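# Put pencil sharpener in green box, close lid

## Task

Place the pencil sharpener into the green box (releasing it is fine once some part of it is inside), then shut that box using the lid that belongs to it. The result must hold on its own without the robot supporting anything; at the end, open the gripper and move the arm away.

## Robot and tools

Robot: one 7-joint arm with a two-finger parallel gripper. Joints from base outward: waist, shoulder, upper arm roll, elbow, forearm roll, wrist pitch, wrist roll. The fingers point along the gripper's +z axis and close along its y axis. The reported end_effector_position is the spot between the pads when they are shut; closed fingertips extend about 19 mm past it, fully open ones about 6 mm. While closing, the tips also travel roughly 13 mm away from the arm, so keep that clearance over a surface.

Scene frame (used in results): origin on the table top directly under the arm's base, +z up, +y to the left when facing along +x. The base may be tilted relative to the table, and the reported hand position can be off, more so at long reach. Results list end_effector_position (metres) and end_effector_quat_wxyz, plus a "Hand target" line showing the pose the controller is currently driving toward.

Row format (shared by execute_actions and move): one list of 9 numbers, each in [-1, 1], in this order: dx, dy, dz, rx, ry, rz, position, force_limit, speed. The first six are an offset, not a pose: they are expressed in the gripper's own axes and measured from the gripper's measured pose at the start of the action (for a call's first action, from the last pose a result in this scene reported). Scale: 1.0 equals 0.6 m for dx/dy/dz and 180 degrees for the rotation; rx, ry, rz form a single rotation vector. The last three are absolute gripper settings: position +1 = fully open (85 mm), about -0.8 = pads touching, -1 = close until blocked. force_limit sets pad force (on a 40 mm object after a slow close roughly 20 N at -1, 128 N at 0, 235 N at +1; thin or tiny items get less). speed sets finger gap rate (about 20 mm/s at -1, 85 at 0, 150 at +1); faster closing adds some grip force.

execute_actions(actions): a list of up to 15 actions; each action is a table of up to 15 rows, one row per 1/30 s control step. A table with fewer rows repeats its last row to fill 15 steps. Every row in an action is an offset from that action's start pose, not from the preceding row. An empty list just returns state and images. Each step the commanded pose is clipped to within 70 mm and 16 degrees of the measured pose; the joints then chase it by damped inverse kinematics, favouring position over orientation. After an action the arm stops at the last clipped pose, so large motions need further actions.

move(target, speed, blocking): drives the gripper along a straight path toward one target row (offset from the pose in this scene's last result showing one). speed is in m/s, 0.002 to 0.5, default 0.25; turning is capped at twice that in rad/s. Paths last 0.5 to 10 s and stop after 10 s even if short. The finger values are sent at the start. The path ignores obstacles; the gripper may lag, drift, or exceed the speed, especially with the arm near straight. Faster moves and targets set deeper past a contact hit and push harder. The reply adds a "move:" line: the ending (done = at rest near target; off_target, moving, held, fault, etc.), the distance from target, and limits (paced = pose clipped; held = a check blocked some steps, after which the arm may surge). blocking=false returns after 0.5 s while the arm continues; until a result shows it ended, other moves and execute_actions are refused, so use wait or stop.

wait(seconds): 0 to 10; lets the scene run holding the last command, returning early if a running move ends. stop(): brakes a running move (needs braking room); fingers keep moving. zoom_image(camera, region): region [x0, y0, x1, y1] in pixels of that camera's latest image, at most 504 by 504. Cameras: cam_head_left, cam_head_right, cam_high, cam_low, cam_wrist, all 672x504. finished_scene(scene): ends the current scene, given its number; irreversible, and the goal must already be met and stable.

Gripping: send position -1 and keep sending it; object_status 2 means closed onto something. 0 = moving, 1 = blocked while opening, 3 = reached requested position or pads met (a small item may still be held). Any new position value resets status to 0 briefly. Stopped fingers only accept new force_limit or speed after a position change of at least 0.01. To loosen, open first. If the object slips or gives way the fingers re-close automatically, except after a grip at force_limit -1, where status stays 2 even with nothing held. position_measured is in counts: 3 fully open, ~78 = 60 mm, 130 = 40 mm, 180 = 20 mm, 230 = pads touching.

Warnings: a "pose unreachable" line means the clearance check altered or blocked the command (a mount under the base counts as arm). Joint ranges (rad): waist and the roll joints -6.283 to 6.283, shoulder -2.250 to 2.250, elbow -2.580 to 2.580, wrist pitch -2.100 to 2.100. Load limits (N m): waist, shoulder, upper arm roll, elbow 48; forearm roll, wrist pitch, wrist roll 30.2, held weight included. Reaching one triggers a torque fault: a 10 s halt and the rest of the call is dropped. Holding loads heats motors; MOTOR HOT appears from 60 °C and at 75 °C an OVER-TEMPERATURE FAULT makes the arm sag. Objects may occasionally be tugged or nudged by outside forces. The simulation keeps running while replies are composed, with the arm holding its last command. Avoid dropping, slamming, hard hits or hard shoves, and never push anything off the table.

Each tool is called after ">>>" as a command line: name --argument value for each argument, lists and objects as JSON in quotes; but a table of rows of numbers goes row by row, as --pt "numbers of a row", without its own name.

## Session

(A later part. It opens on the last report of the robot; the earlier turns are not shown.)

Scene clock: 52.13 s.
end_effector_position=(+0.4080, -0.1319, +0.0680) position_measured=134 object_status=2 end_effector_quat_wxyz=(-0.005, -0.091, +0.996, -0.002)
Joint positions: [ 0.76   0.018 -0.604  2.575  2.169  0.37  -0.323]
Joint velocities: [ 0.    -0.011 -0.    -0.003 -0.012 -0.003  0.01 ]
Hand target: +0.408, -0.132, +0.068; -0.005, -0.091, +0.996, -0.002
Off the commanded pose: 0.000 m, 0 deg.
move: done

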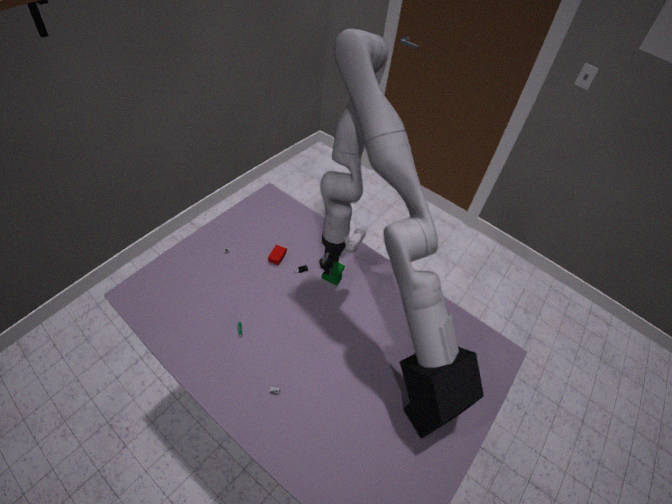

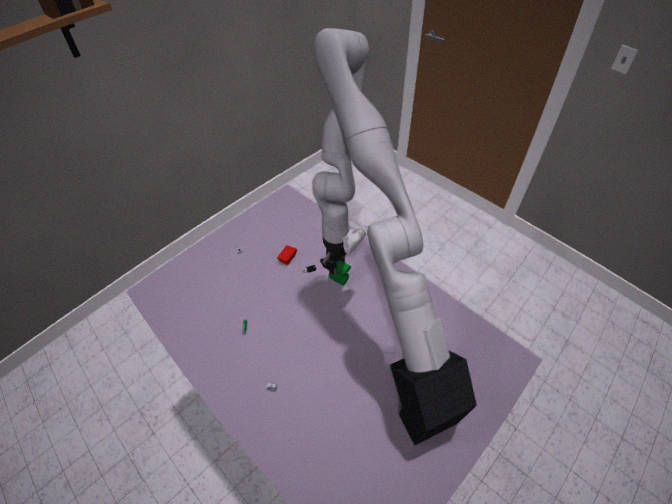

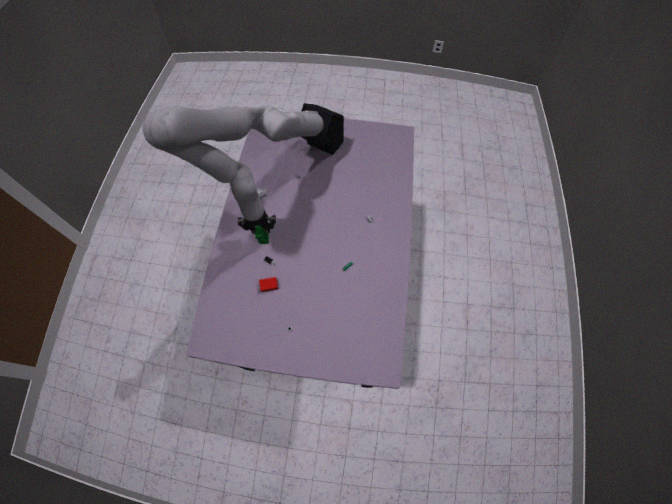

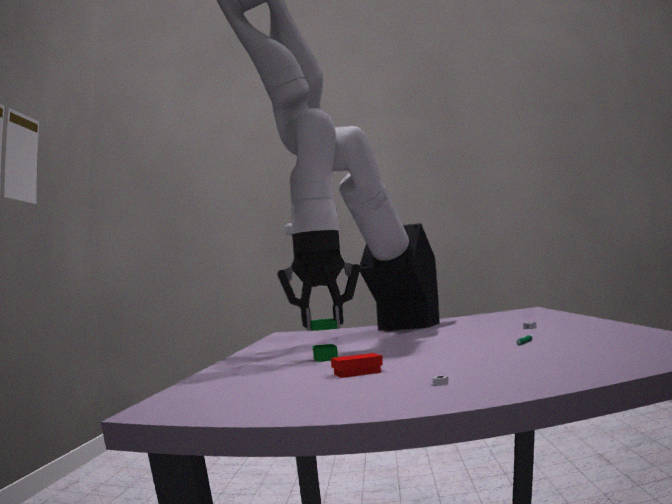

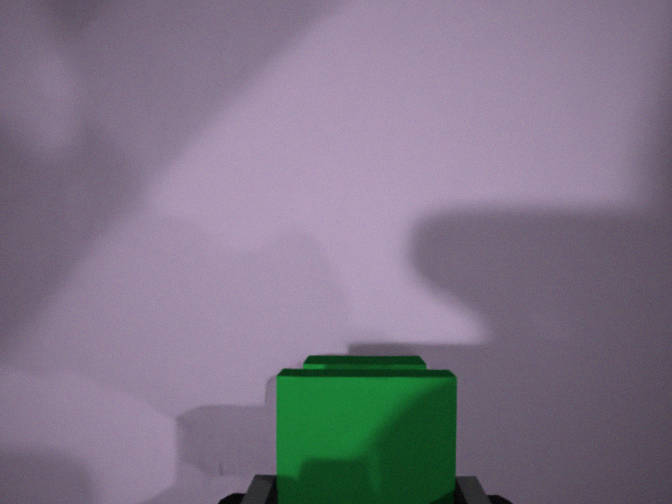

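>>> move --target '[-0.1,0.2,0,0,0,0,-1,-0.6,-0.3]' --speed 0.12

>>> move --target '[0,0,0.081,0,0,0,-1,-0.6,-0.3]' --speed 0.04

>>> execute_actions --actions '[[[0,0,0,0,0,0,1,0,-0.5]],[[0,0,0,0,0,0,1,0,-0.5]],[[0,0,0,0,0,0,1,0,-0.5]]]'

>>> move --target '[0,0,-0.3,0,0,0,1,0,0]'

Scene clock: 61.43 s.
end_effector_position=(+0.4445, -0.0033, +0.0670) position_measured=134 object_status=2 end_effector_quat_wxyz=(-0.006, -0.091, +0.996, -0.003)
Joint positions: [ 0.319  0.26  -0.854  2.428  1.573  0.869 -0.199]
Joint velocities: [-0.005  0.007 -0.003 -0.001  0.     0.002 -0.001]
Hand target: +0.444, -0.003, +0.067; -0.006, -0.092, +0.996, -0.002
Off the commanded pose: 0.001 m, 0 deg.
move: done

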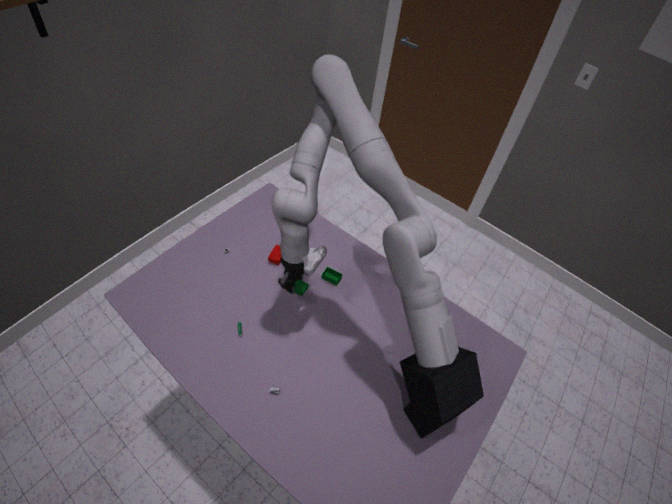

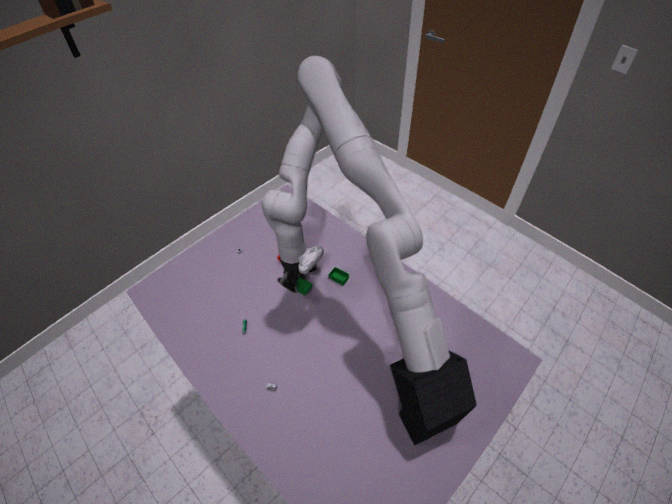

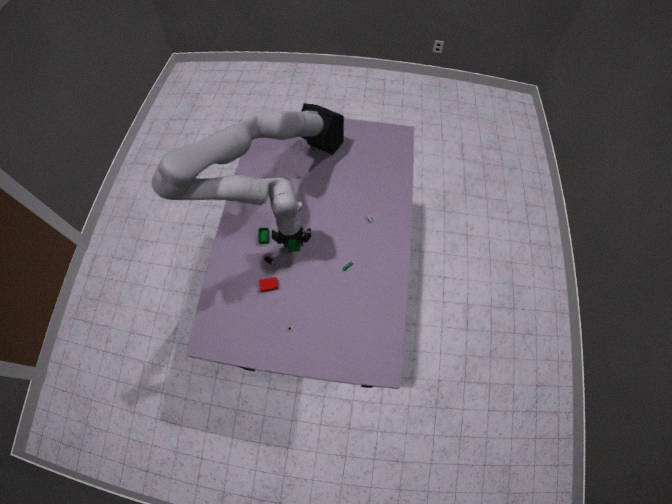

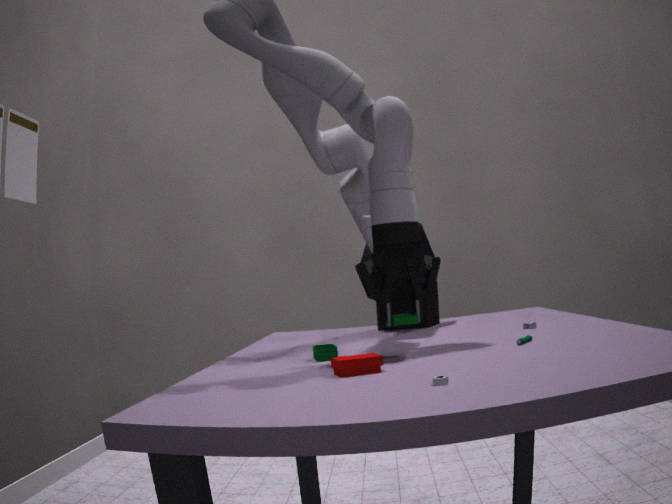

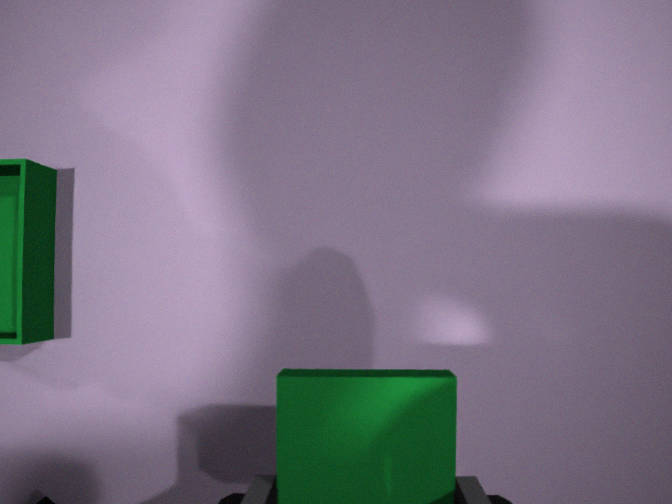

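Scene clock: 63.03 s.
end_effector_position=(+0.4440, -0.0037, +0.0184) position_measured=134 object_status=2 end_effector_quat_wxyz=(-0.006, -0.092, +0.996, -0.003)
Joint positions: [ 0.334  0.424 -0.796  2.409  1.776  0.924 -0.305]
Joint velocities: [-0.001  0.001 -0.002 -0.001  0.     0.    -0.001]
Hand target: +0.444, -0.004, +0.018; -0.006, -0.092, +0.996, -0.003
Off the commanded pose: 0.000 m, 0 deg.
move: done

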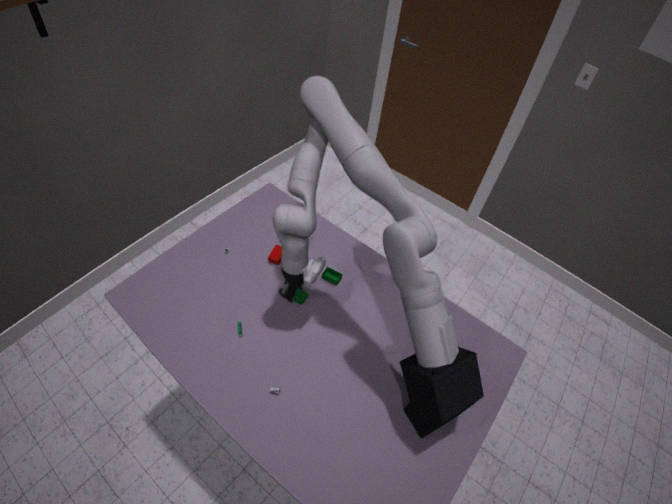

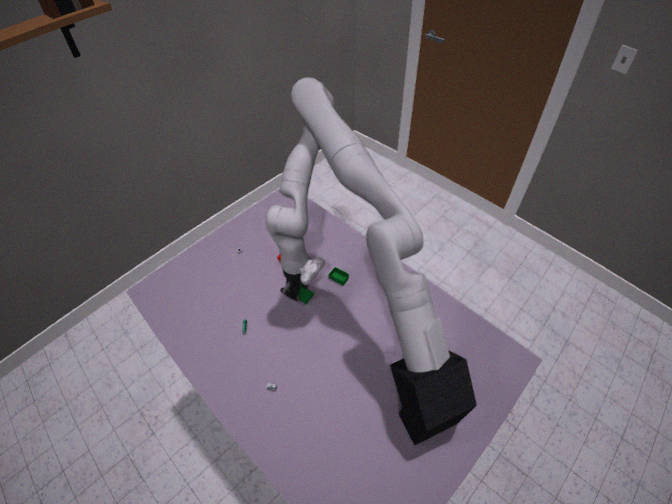

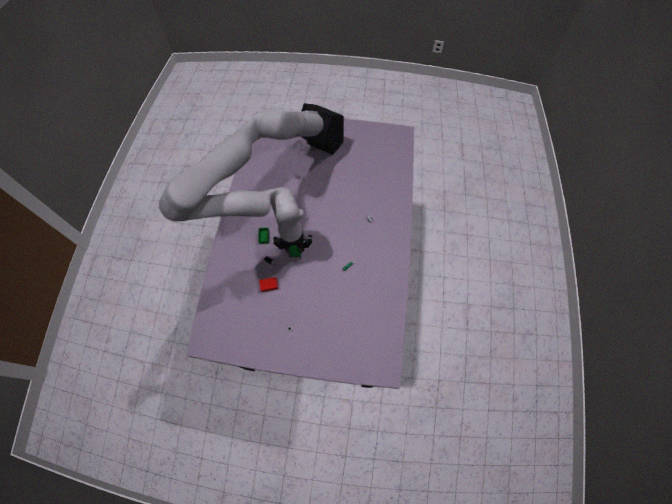

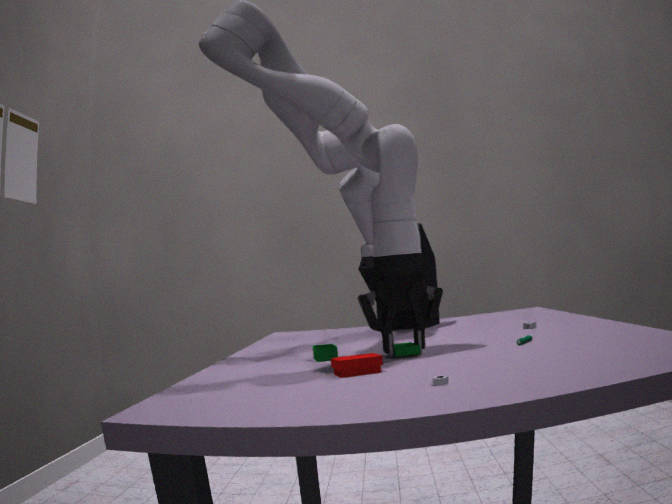

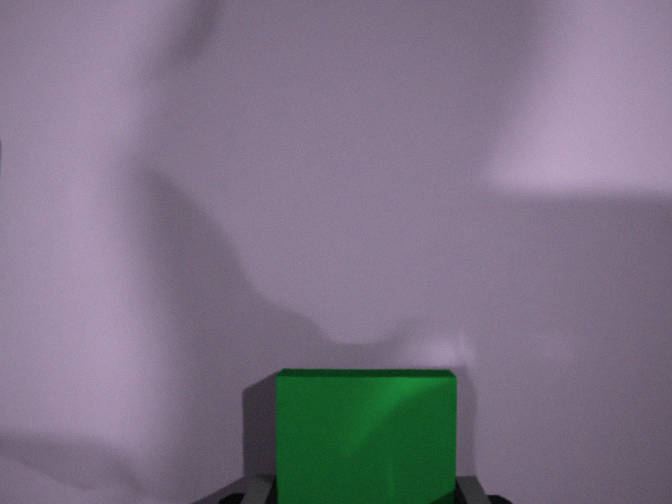

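Scene clock: 64.53 s.
end_effector_position=(+0.4440, -0.0037, +0.0184) position_measured=3 object_status=3 end_effector_quat_wxyz=(-0.006, -0.092, +0.996, -0.003)
Joint positions: [ 0.334  0.424 -0.796  2.409  1.776  0.924 -0.305]
Joint velocities: [-0.    -0.    -0.001 -0.    -0.    -0.001  0.002]
Hand target: +0.444, -0.004, +0.018; -0.006, -0.092, +0.996, -0.003
Off the commanded pose: 0.000 m, 0 deg.

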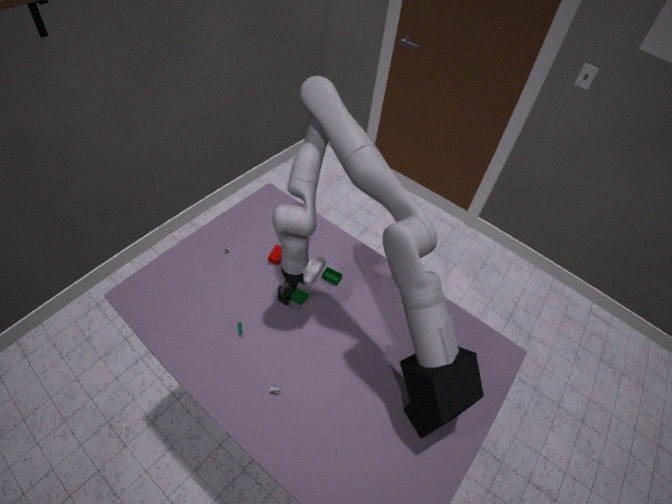

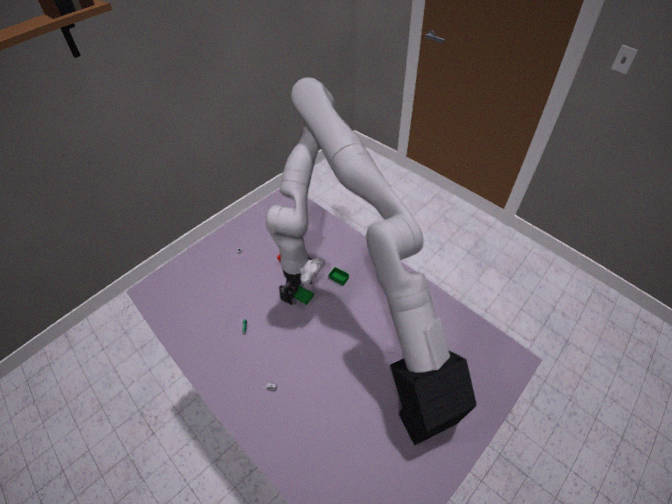

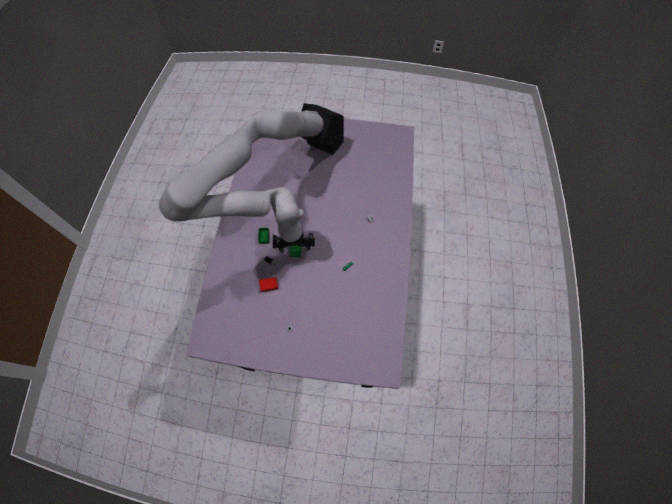

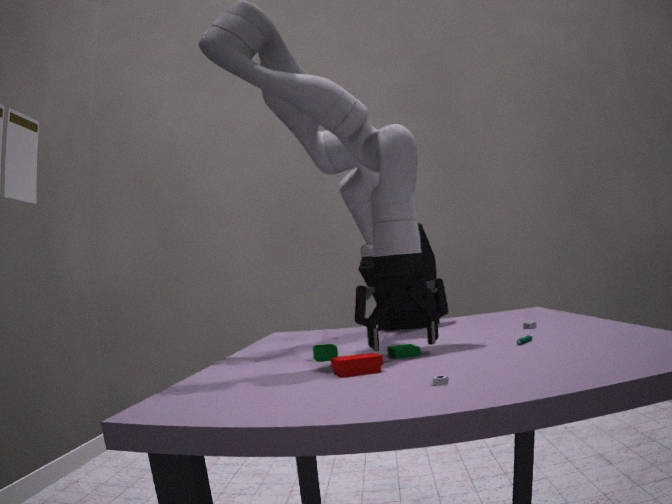

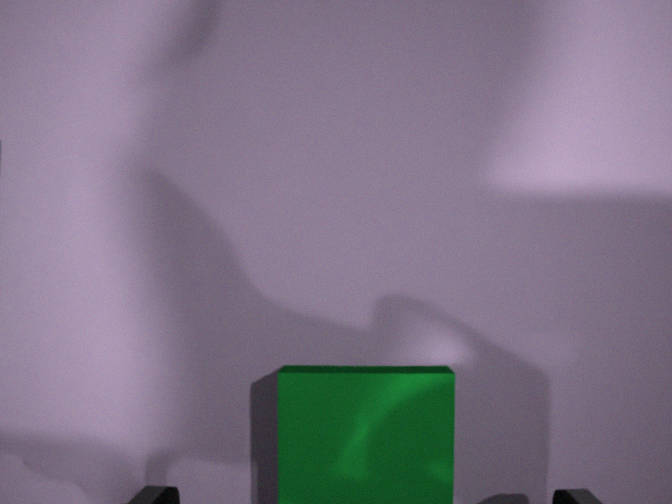

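Scene clock: 65.97 s.
end_effector_position=(+0.4456, -0.0022, +0.1981) position_measured=3 object_status=3 end_effector_quat_wxyz=(-0.006, -0.091, +0.996, -0.002)
Joint positions: [ 0.234 -0.222 -0.86   2.346  0.848  0.814  0.393]
Joint velocities: [-0.004 -0.01   0.008 -0.002 -0.009 -0.004  0.017]
Hand target: +0.446, -0.002, +0.198; -0.006, -0.091, +0.996, -0.002
Off the commanded pose: 0.001 m, 0 deg.
move: done

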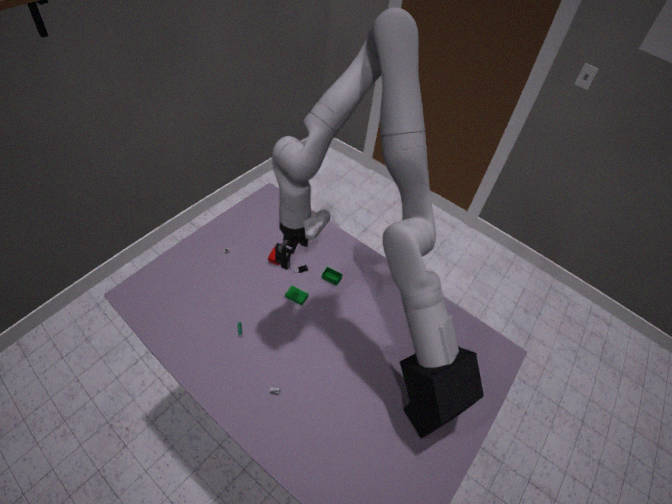

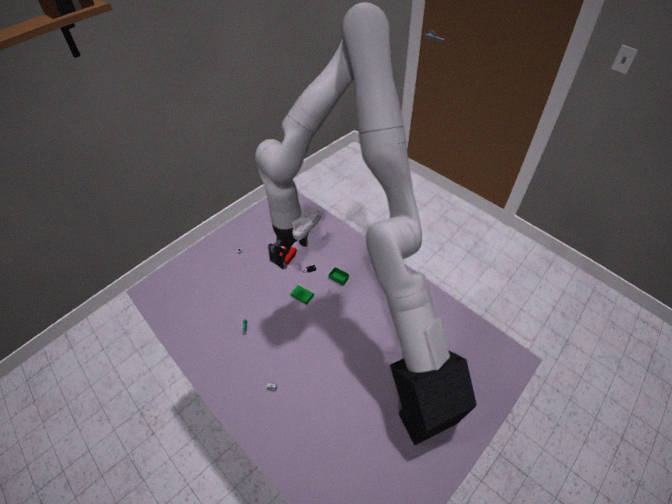

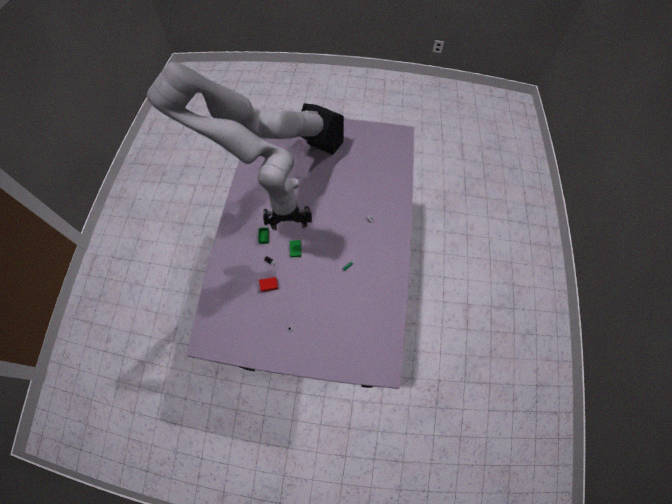

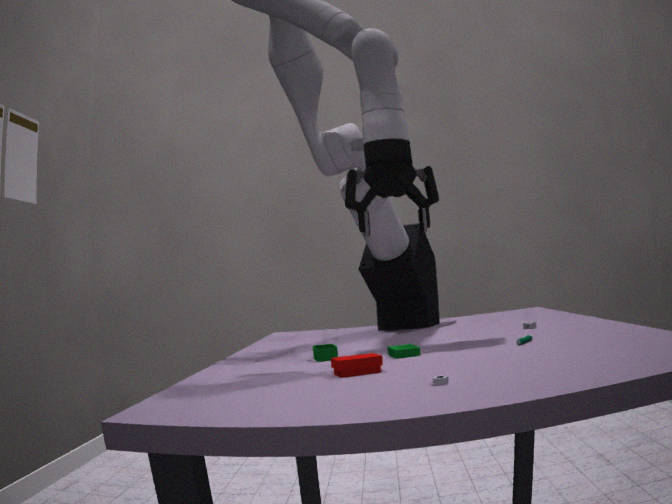

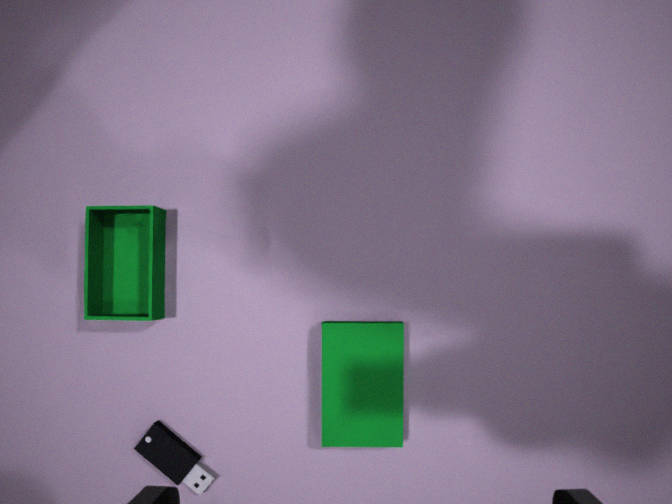

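>>> execute_actions --actions '[]'

Scene clock: 79.17 s.
end_effector_position=(+0.4458, -0.0021, +0.1985) position_measured=3 object_status=3 end_effector_quat_wxyz=(-0.006, -0.091, +0.996, -0.002)
Joint positions: [ 0.233 -0.223 -0.86   2.346  0.847  0.813  0.394]
Joint velocities: [-0.    -0.001 -0.001  0.001  0.     0.002  0.002]
Hand target: +0.446, -0.002, +0.198; -0.006, -0.091, +0.996, -0.002
Off the commanded pose: 0.000 m, 0 deg.

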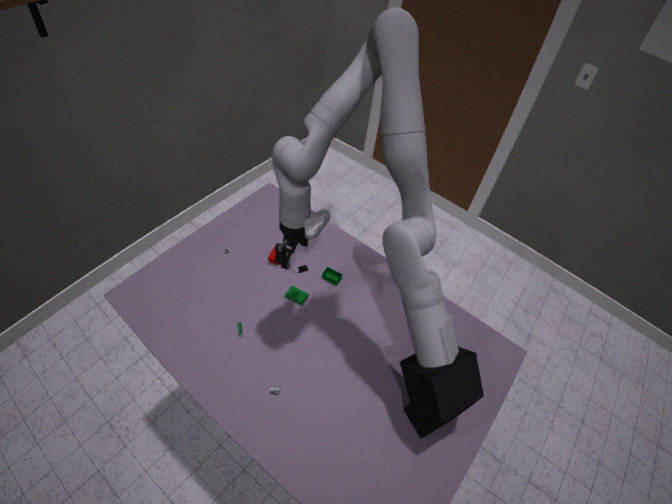

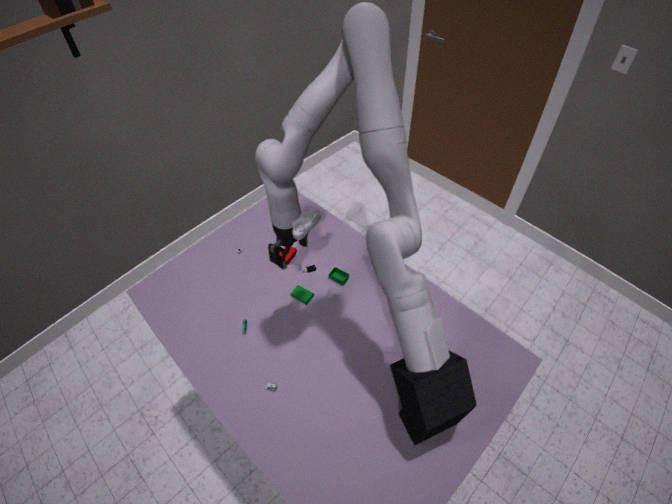

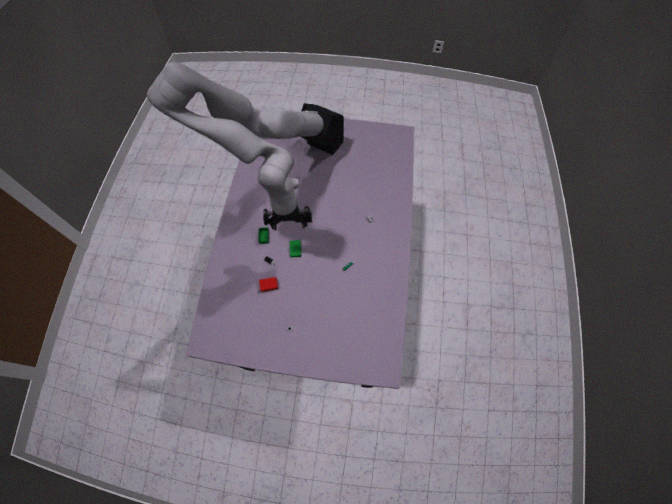

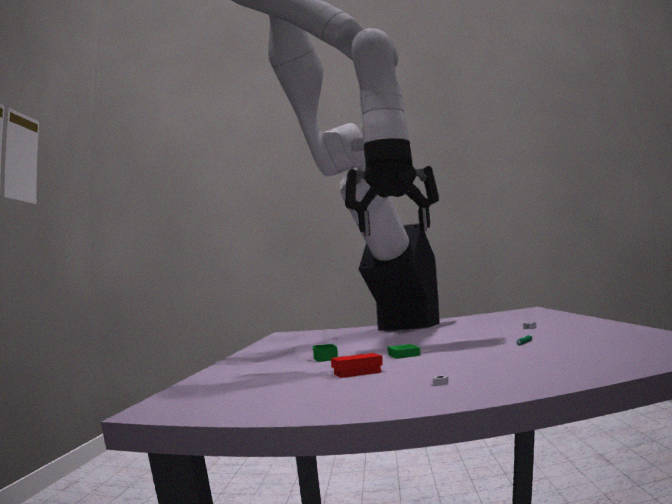

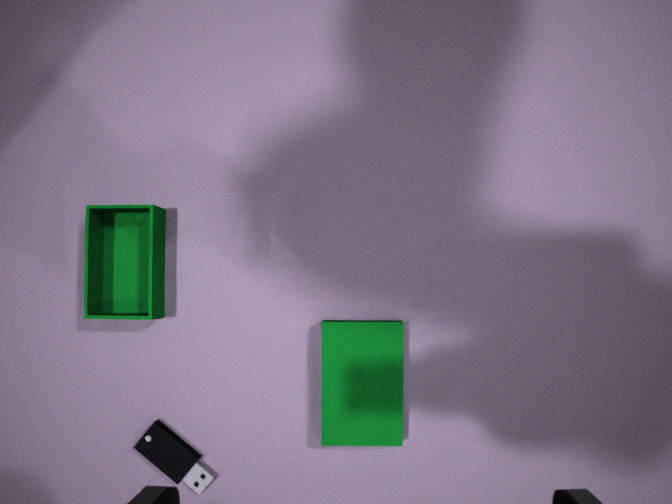

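>>> move --target '[0.1,0.44,0,0,0,0,1,0,0]'

Scene clock: 90.90 s.
end_effector_position=(+0.3382, +0.2452, +0.1977) position_measured=3 object_status=3 end_effector_quat_wxyz=(-0.005, -0.093, +0.996, -0.004)
Joint positions: [-0.622  0.755 -0.986  2.066  1.185  1.592 -0.67 ]
Joint velocities: [-0.005  0.005  0.    -0.001  0.001  0.001 -0.001]
Hand target: +0.338, +0.245, +0.198; -0.005, -0.093, +0.996, -0.004
Off the commanded pose: 0.002 m, 0 deg.
move: done

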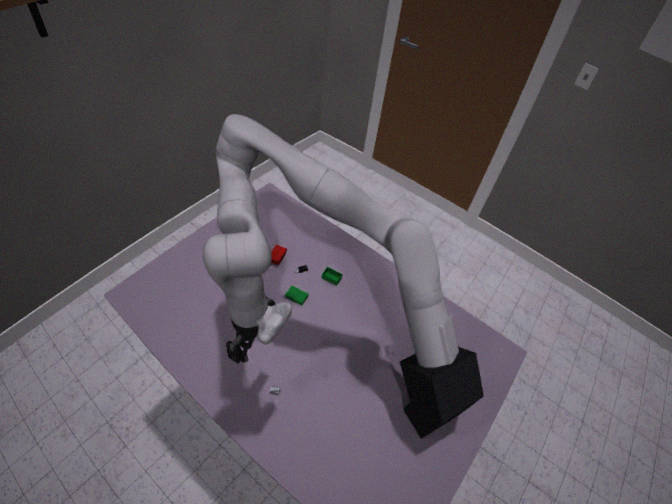

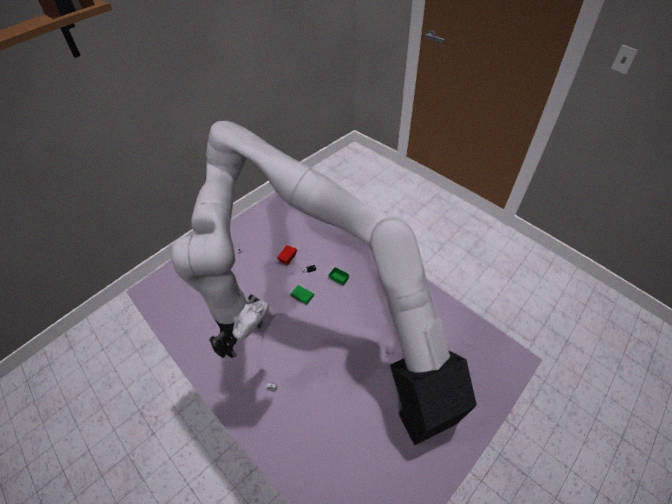

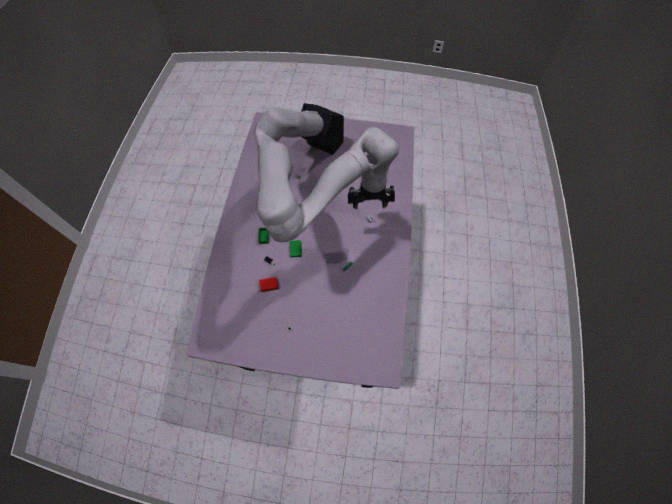

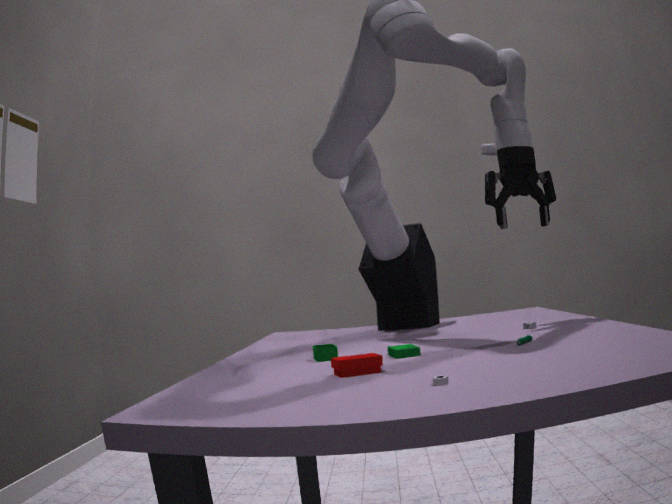

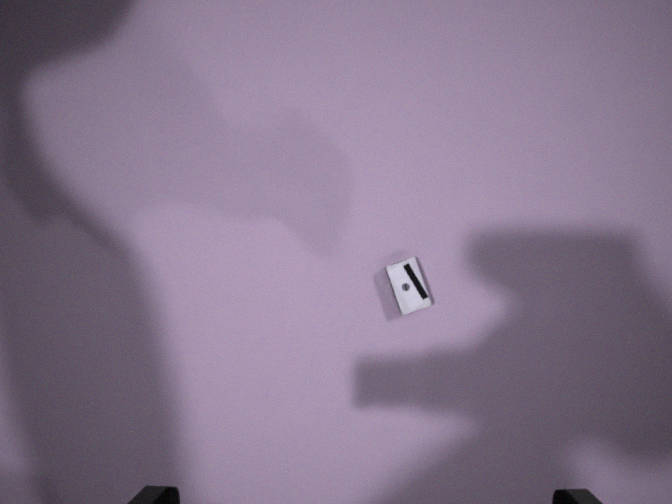

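>>> move --target '[0.077,0.031,0.18,0,0,-0.1,1,0,0]'

Scene clock: 95.00 s.
end_effector_position=(+0.2889, +0.2541, +0.0902) position_measured=3 object_status=3 end_effector_quat_wxyz=(-0.005, -0.247, +0.969, -0.004)
Joint positions: [-0.59   1.011 -0.849  2.159  1.46   1.516 -0.57 ]
Joint velocities: [-0.001  0.005  0.002  0.001  0.001 -0.003  0.001]
Hand target: +0.289, +0.254, +0.090; -0.005, -0.247, +0.969, -0.004
Off the commanded pose: 0.001 m, 0 deg.
move: done

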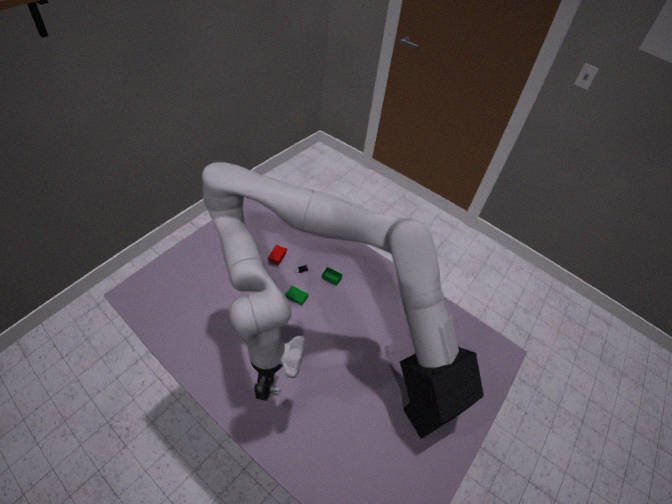

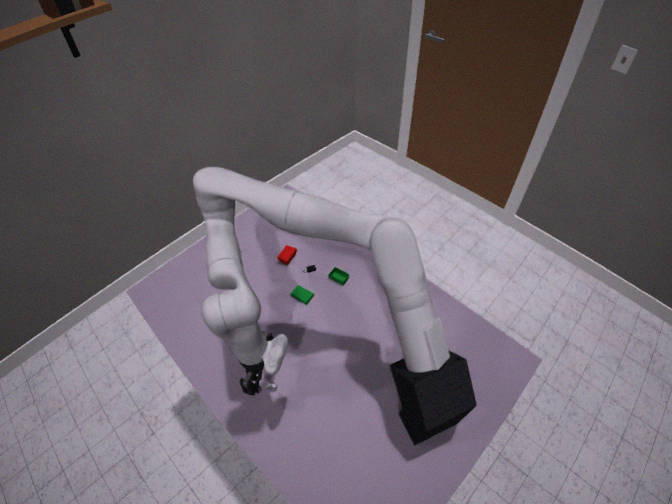

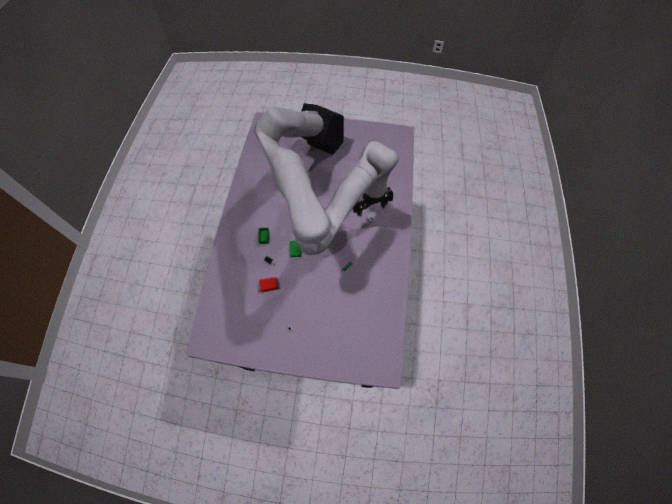

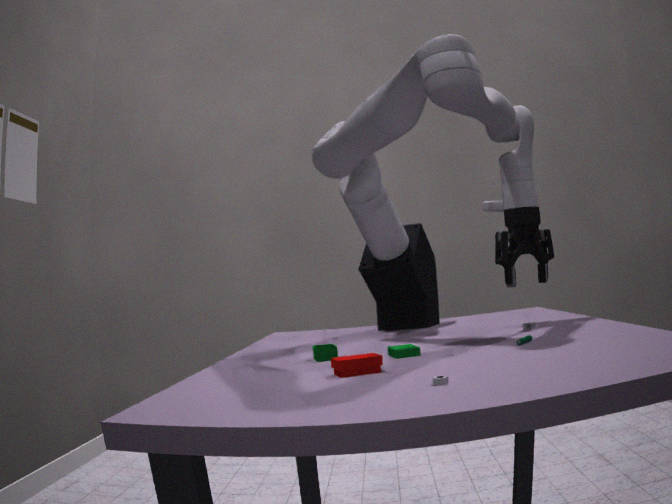

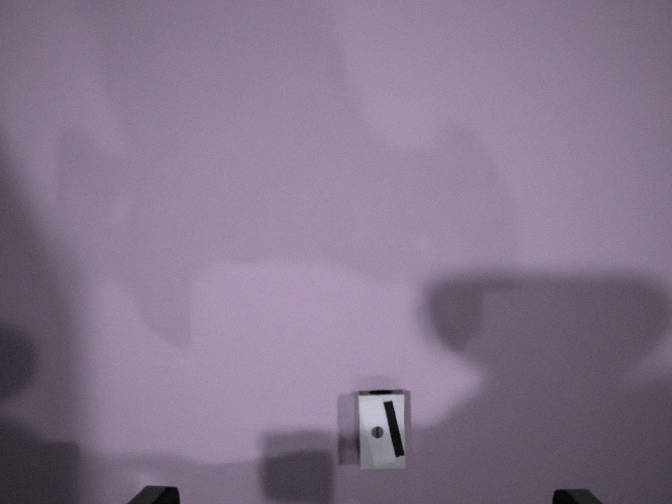

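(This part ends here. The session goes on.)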